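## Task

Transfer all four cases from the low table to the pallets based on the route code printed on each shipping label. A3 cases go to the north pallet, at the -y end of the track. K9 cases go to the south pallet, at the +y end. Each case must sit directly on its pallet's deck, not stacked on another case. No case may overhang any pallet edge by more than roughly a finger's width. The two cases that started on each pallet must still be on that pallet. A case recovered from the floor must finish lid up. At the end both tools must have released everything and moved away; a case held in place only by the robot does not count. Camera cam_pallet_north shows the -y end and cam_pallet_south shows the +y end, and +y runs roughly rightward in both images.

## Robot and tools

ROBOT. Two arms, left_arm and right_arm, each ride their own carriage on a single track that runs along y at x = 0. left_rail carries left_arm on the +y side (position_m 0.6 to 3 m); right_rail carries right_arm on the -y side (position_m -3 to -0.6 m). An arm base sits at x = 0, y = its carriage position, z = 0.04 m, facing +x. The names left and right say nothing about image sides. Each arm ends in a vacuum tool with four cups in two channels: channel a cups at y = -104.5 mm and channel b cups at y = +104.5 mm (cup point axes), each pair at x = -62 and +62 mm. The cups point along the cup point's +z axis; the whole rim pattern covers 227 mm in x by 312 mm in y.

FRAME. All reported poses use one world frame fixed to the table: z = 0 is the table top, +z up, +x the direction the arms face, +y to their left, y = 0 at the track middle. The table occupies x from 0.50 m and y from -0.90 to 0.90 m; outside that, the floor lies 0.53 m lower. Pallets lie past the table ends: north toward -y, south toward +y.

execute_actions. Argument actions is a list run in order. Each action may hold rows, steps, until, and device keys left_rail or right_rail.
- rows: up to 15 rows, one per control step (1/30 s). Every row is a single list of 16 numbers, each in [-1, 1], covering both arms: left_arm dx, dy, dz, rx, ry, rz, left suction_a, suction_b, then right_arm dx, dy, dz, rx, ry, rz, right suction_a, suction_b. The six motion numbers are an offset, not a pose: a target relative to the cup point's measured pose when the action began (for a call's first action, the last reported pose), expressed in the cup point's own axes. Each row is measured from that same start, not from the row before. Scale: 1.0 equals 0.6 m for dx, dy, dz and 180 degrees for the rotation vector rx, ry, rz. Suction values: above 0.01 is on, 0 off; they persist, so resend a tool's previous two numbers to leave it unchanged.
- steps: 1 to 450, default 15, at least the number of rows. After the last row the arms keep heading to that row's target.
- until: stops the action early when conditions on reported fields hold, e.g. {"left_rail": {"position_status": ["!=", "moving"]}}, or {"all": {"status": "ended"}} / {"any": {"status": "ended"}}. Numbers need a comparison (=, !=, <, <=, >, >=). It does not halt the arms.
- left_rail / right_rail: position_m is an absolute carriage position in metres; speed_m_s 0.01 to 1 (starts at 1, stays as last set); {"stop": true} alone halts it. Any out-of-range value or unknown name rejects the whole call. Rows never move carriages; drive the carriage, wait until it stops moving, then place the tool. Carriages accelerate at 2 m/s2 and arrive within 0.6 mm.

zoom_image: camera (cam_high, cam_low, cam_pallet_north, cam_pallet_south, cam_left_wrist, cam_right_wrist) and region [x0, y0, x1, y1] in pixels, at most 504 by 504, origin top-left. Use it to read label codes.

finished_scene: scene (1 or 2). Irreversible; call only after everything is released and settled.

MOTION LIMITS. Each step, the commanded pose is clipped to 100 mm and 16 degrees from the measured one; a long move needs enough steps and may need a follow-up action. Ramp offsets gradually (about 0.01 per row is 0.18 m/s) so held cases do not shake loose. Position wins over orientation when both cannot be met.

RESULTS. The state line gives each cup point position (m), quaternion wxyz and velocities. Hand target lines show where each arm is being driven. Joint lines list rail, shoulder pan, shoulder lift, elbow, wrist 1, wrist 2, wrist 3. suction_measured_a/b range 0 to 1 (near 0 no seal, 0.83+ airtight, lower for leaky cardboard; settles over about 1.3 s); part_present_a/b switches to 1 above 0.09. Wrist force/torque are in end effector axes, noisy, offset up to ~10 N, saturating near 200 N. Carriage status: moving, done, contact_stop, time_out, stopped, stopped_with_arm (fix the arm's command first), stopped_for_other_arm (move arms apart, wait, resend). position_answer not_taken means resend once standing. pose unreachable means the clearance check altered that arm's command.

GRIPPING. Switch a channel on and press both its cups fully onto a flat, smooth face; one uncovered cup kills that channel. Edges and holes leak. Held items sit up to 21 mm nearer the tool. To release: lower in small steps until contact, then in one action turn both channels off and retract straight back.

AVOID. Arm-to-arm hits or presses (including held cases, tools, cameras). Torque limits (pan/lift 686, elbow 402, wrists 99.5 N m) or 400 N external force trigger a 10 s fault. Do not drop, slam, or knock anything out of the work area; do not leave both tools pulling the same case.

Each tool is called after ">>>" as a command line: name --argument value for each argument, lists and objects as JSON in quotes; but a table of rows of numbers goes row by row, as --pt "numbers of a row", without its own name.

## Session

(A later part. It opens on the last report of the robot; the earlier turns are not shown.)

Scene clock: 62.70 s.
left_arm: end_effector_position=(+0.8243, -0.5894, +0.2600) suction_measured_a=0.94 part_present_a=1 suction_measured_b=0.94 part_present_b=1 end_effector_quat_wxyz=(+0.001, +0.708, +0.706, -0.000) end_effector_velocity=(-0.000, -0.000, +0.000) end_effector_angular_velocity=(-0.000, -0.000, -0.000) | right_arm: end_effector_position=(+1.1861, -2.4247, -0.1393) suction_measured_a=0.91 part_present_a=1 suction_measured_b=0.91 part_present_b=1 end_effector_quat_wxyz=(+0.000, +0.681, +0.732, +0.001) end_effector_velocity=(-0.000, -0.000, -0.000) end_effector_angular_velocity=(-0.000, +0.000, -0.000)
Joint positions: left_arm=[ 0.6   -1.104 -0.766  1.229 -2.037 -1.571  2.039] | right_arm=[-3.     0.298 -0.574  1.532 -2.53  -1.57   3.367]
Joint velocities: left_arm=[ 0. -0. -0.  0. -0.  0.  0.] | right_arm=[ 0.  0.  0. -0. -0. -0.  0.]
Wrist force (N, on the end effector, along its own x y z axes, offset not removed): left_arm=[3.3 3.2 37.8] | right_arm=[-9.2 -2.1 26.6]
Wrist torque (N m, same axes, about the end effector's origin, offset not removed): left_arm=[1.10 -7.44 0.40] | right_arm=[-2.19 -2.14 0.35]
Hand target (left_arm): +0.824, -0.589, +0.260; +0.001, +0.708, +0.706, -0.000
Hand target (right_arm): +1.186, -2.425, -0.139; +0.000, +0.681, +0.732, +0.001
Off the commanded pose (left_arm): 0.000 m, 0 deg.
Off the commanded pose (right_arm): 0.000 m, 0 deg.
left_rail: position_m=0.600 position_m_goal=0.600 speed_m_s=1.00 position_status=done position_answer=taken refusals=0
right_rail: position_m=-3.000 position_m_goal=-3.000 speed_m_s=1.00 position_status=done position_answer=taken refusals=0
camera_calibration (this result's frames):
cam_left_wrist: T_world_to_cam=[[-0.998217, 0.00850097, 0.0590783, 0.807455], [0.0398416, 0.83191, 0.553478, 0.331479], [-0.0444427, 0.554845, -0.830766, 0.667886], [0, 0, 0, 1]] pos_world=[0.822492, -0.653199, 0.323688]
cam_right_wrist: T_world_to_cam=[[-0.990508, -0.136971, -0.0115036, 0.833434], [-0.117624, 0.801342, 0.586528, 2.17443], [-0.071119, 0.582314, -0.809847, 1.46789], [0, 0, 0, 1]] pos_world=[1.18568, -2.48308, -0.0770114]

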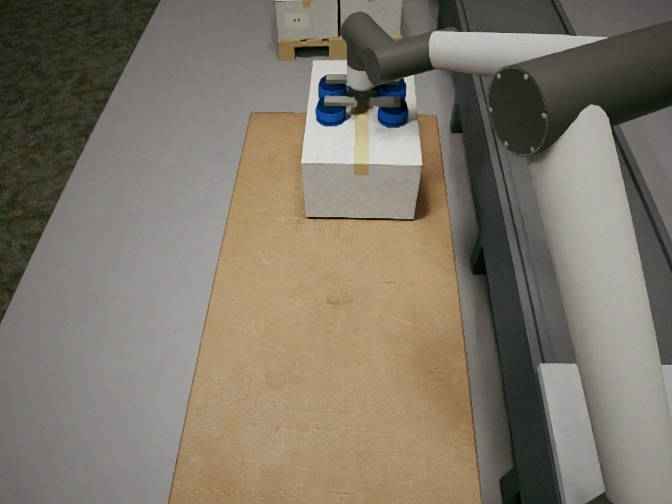

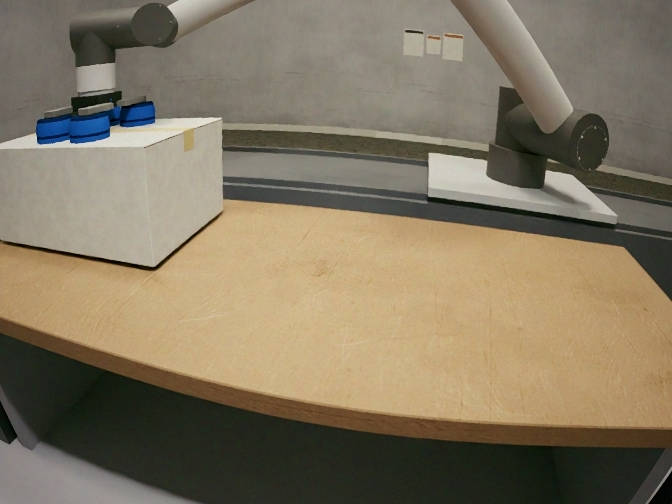

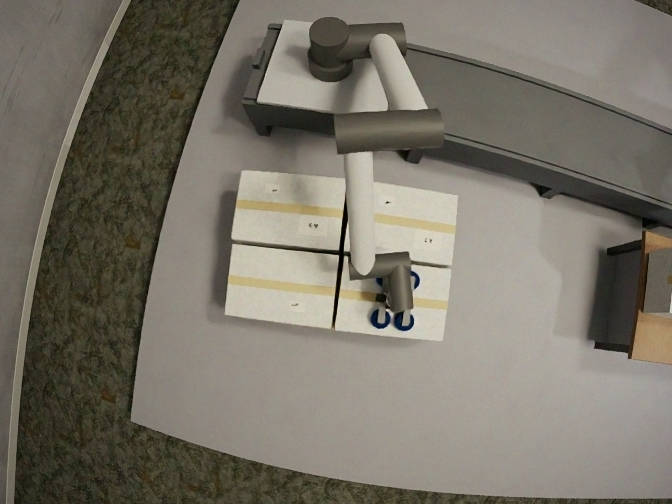

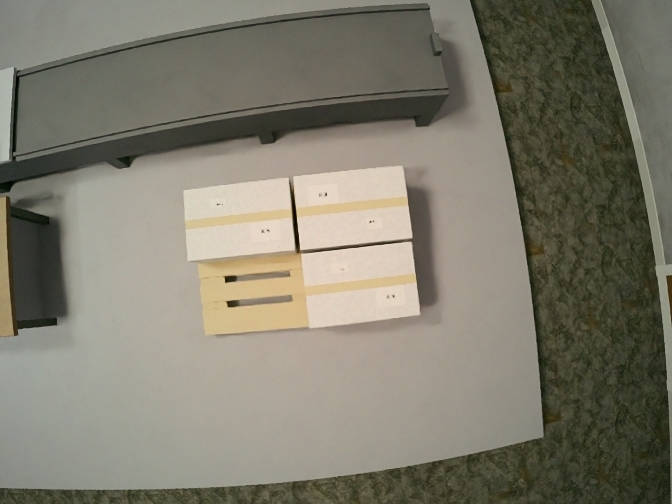

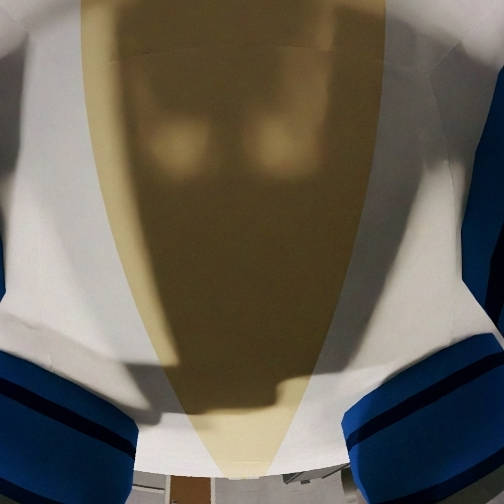

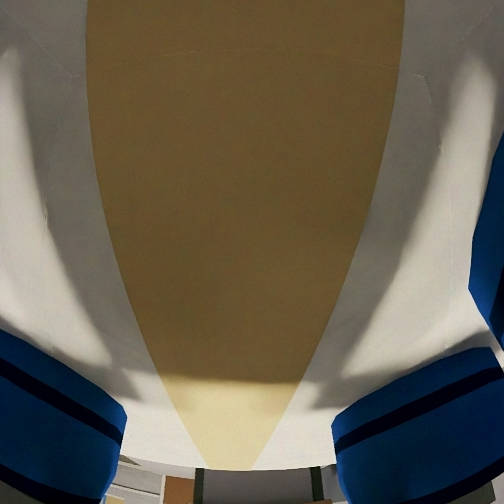

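>>> execute_actions --actions '[{"rows":[[0,0,-0.08,0,0,0,1,1,0,-0.005,0.004,0,0,0,1,1]],"steps":15},{"rows":[[0.1,0,0,0,0,0,1,1,0,0,-0.6,0,0,0,0,0],[1,0.2,0,0,0,0,1,1,0,0,-0.6,0,0,0,0,0]],"left_rail":{"position_m":2.52},"steps":60},{"rows":[[0.5,0.51,0,0,0,0.005,1,1,0,0,0,0,0,0,0,0]],"steps":45},{"rows":[[0,0,0.71,0,0,0,1,1,0,0,0,0,0,0,0,0]],"steps":50}]'

>>> zoom_image --camera "cam_pallet_south" --region '[170,140,450,350]'

Scene clock: 68.87 s.
left_arm: end_effector_position=(+1.2530, +2.2297, -0.1186) suction_measured_a=0.94 part_present_a=1 suction_measured_b=0.94 part_present_b=1 end_effector_quat_wxyz=(+0.001, +0.713, +0.701, +0.000) end_effector_velocity=(-0.000, +0.000, -0.000) end_effector_angular_velocity=(+0.000, +0.000, +0.000) | right_arm: end_effector_position=(+1.1831, -2.4250, +0.2186) suction_measured_a=0.00 part_present_a=0 suction_measured_b=0.00 part_present_b=0 end_effector_quat_wxyz=(+0.000, +0.681, +0.732, +0.001) end_effector_velocity=(-0.000, -0.000, -0.000) end_effector_angular_velocity=(-0.000, +0.000, -0.000)
Joint positions: left_arm=[ 2.52  -0.384 -0.616  1.595 -2.553 -1.572  2.775] | right_arm=[-3.     0.299 -0.875  1.508 -2.206 -1.57   3.368]
Joint velocities: left_arm=[ 0.  0.  0.  0. -0.  0. -0.] | right_arm=[ 0. -0.  0.  0.  0.  0.  0.]
Wrist force (N, on the end effector, along its own x y z axes, offset not removed): left_arm=[6.3 2.8 36.2] | right_arm=[-1.5 0.4 -4.1]
Wrist torque (N m, same axes, about the end effector's origin, offset not removed): left_arm=[1.10 -7.86 0.56] | right_arm=[-0.81 0.47 0.34]
Hand target (left_arm): +1.253, +2.230, -0.119; +0.001, +0.713, +0.701, +0.000
Hand target (right_arm): +1.183, -2.425, +0.219; +0.000, +0.681, +0.732, +0.001
Off the commanded pose (left_arm): 0.001 m, 0 deg.
Off the commanded pose (right_arm): 0.000 m, 0 deg.
left_rail: position_m=2.520 position_m_goal=2.520 speed_m_s=1.00 position_status=done position_answer=taken refusals=0
right_rail: position_m=-3.000 position_m_goal=-3.000 speed_m_s=1.00 position_status=done position_answer=taken refusals=0
camera_calibration (this result's frames):
cam_left_wrist: T_world_to_cam=[[-0.998027, 0.0240881, 0.0579735, 1.19869], [0.052229, 0.830965, 0.553868, -1.83471], [-0.0348323, 0.555803, -0.830584, -1.20592], [0, 0, 0, 1]] pos_world=[1.25015, 2.16596, -0.0549226]
cam_right_wrist: T_world_to_cam=[[-0.990506, -0.136964, -0.011775, 0.834636], [-0.117775, 0.801307, 0.586546, 1.96444], [-0.0709001, 0.582364, -0.80983, 1.75757], [0, 0, 0, 1]] pos_world=[1.18269, -2.48336, 0.280927]

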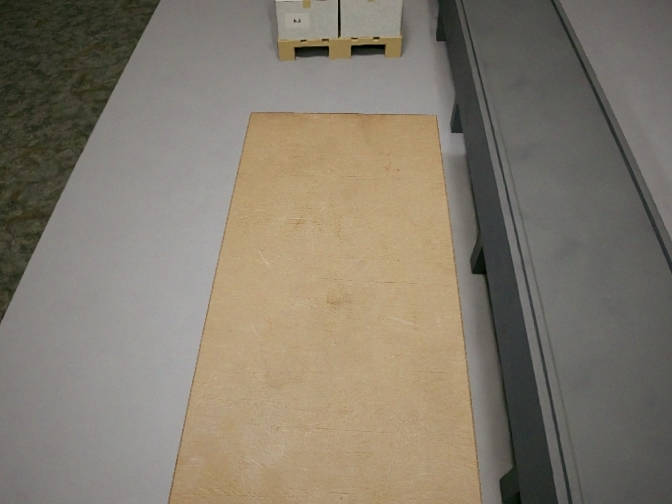

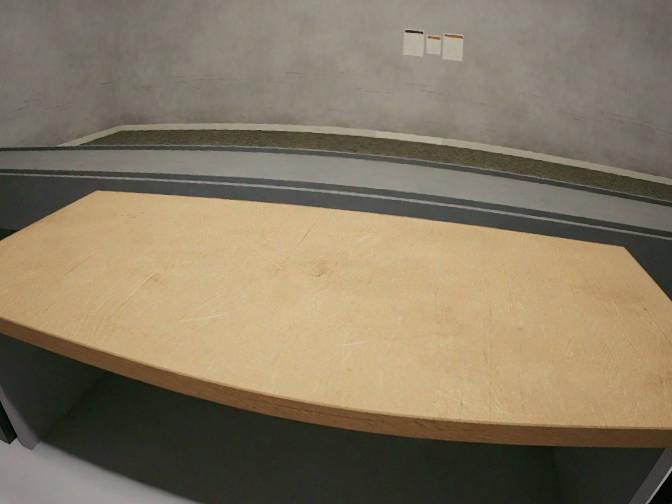

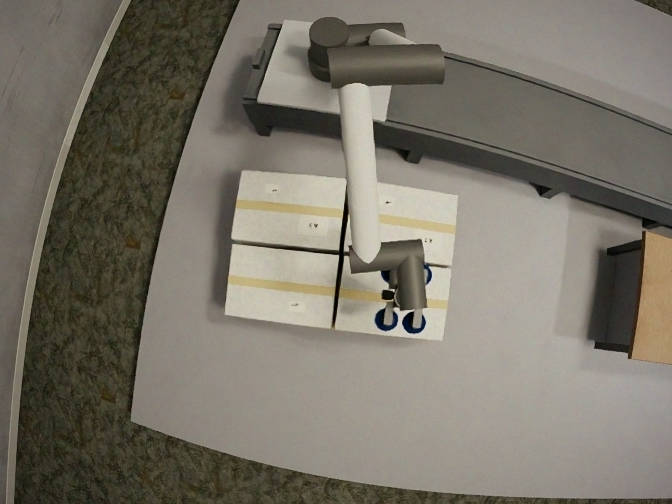

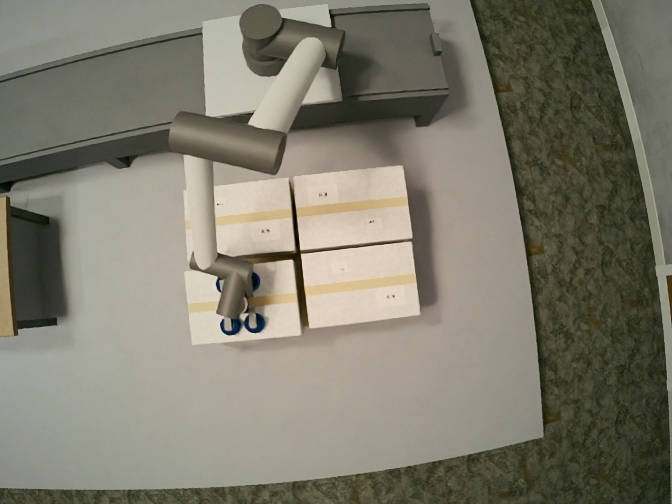

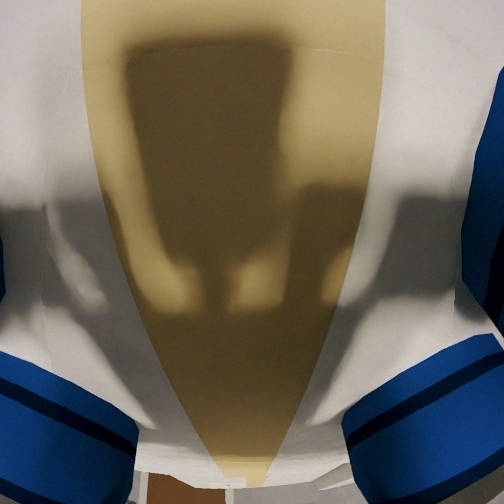

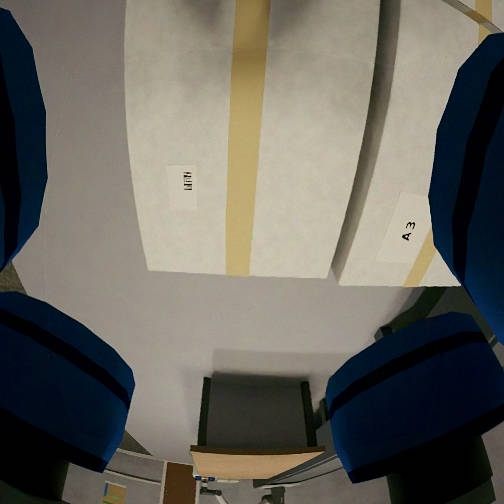

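Region (170, 140, 450, 350) of cam_pallet_south's 672x504 image, scaled by 1.800, with more detail than that image has; it fills the top 378 rows of this view, and the rest is white.

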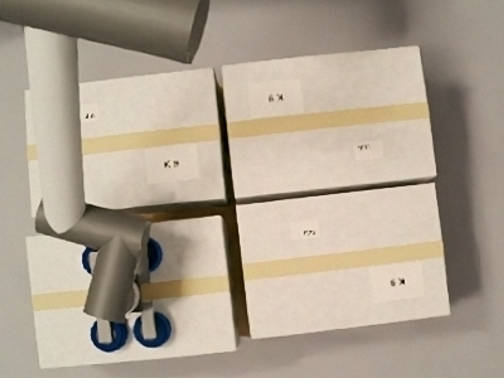

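>>> execute_actions --actions '[{"rows":[[0.042,-0.053,0.012,0,0,0.005,1,1,0,0,0,0,0,0,0,0]],"steps":18},{"rows":[[0,0,0.021,0,0,0,1,1,0,0,0,0,0,0,0,0]],"steps":15},{"rows":[[-0.1,0,-0.6,0,0,0,0,0,0,0,0,0,0,0,0,0]],"steps":35}]'

Scene clock: 71.37 s.
left_arm: end_effector_position=(+1.2185, +2.1959, +0.2217) suction_measured_a=0.01 part_present_a=0 suction_measured_b=0.01 part_present_b=0 end_effector_quat_wxyz=(+0.002, +0.719, +0.695, +0.000) end_effector_velocity=(+0.000, -0.000, +0.001) end_effector_angular_velocity=(+0.000, -0.001, -0.000) | right_arm: end_effector_position=(+1.1831, -2.4250, +0.2186) suction_measured_a=0.00 part_present_a=0 suction_measured_b=0.00 part_present_b=0 end_effector_quat_wxyz=(+0.000, +0.681, +0.732, +0.001) end_effector_velocity=(-0.000, +0.000, +0.000) end_effector_angular_velocity=(+0.000, -0.000, -0.000)
Joint positions: left_arm=[ 2.52  -0.42  -0.928  1.605 -2.251 -1.572  2.755] | right_arm=[-3.     0.299 -0.875  1.508 -2.206 -1.57   3.368]
Joint velocities: left_arm=[ 0. -0. -0. -0.  0.  0. -0.] | right_arm=[ 0.  0. -0.  0. -0. -0.  0.]
Wrist force (N, on the end effector, along its own x y z axes, offset not removed): left_arm=[1.5 1.2 5.9] | right_arm=[-2.4 -0.3 5.2]
Wrist torque (N m, same axes, about the end effector's origin, offset not removed): left_arm=[0.16 -0.04 0.75] | right_arm=[-0.89 0.60 0.53]
Hand target (left_arm): +1.218, +2.196, +0.222; +0.002, +0.719, +0.695, +0.000
Hand target (right_arm): +1.183, -2.425, +0.219; +0.000, +0.681, +0.732, +0.001
Off the commanded pose (left_arm): 0.001 m, 0 deg.
Off the commanded pose (right_arm): 0.000 m, 0 deg.
left_rail: position_m=2.520 position_m_goal=2.520 speed_m_s=1.00 position_status=done position_answer=taken refusals=0
right_rail: position_m=-3.000 position_m_goal=-3.000 speed_m_s=1.00 position_status=done position_answer=taken refusals=0
camera_calibration (this result's frames):
cam_left_wrist: T_world_to_cam=[[-0.997527, 0.0397393, 0.0579729, 1.11028], [0.0652555, 0.830055, 0.55385, -2.00711], [-0.0261111, 0.556263, -0.830596, -0.917307], [0, 0, 0, 1]] pos_world=[1.21456, 2.13216, 0.285362]
cam_right_wrist: T_world_to_cam=[[-0.990506, -0.136964, -0.0117752, 0.834636], [-0.117775, 0.801307, 0.586546, 1.96444], [-0.0709002, 0.582365, -0.80983, 1.75758], [0, 0, 0, 1]] pos_world=[1.18269, -2.48336, 0.280927]

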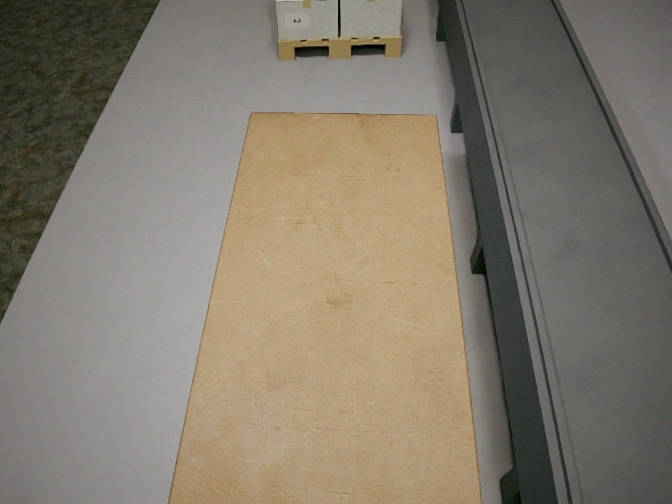

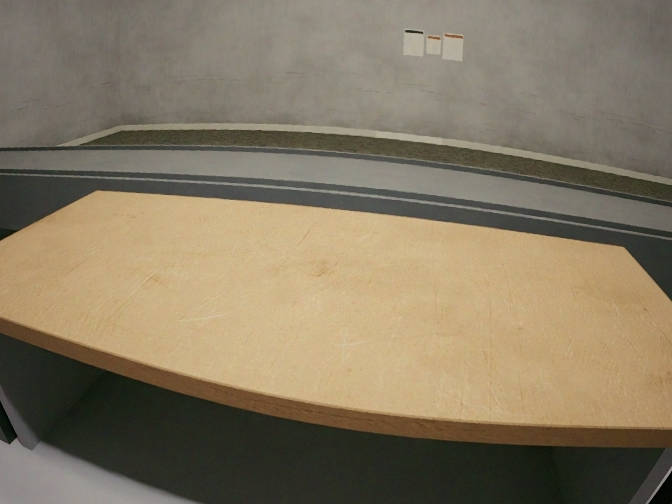

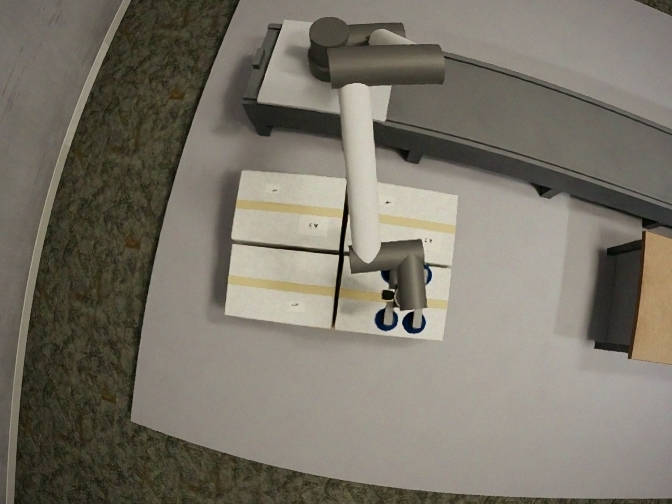

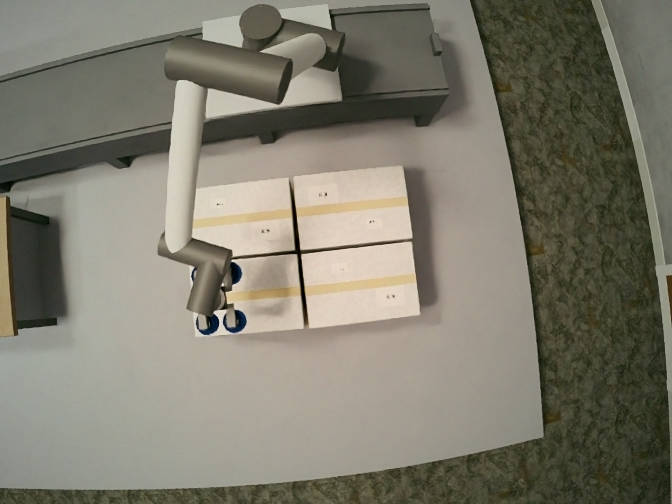

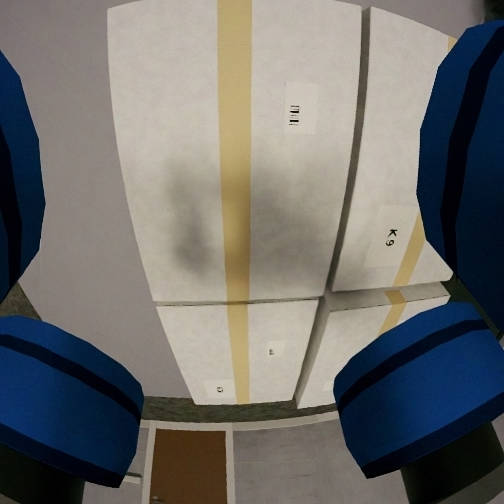

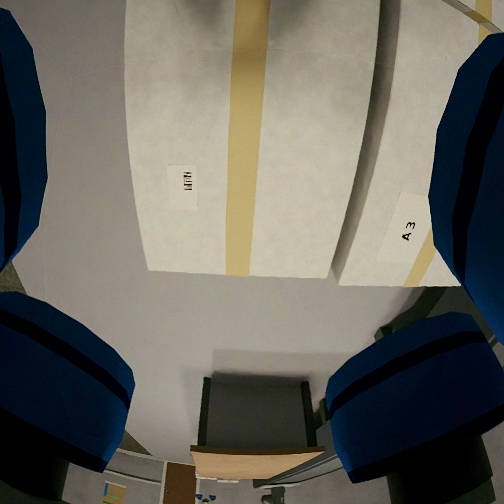

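>>> finished_scene --scene 1

The scene is finished: the task was done.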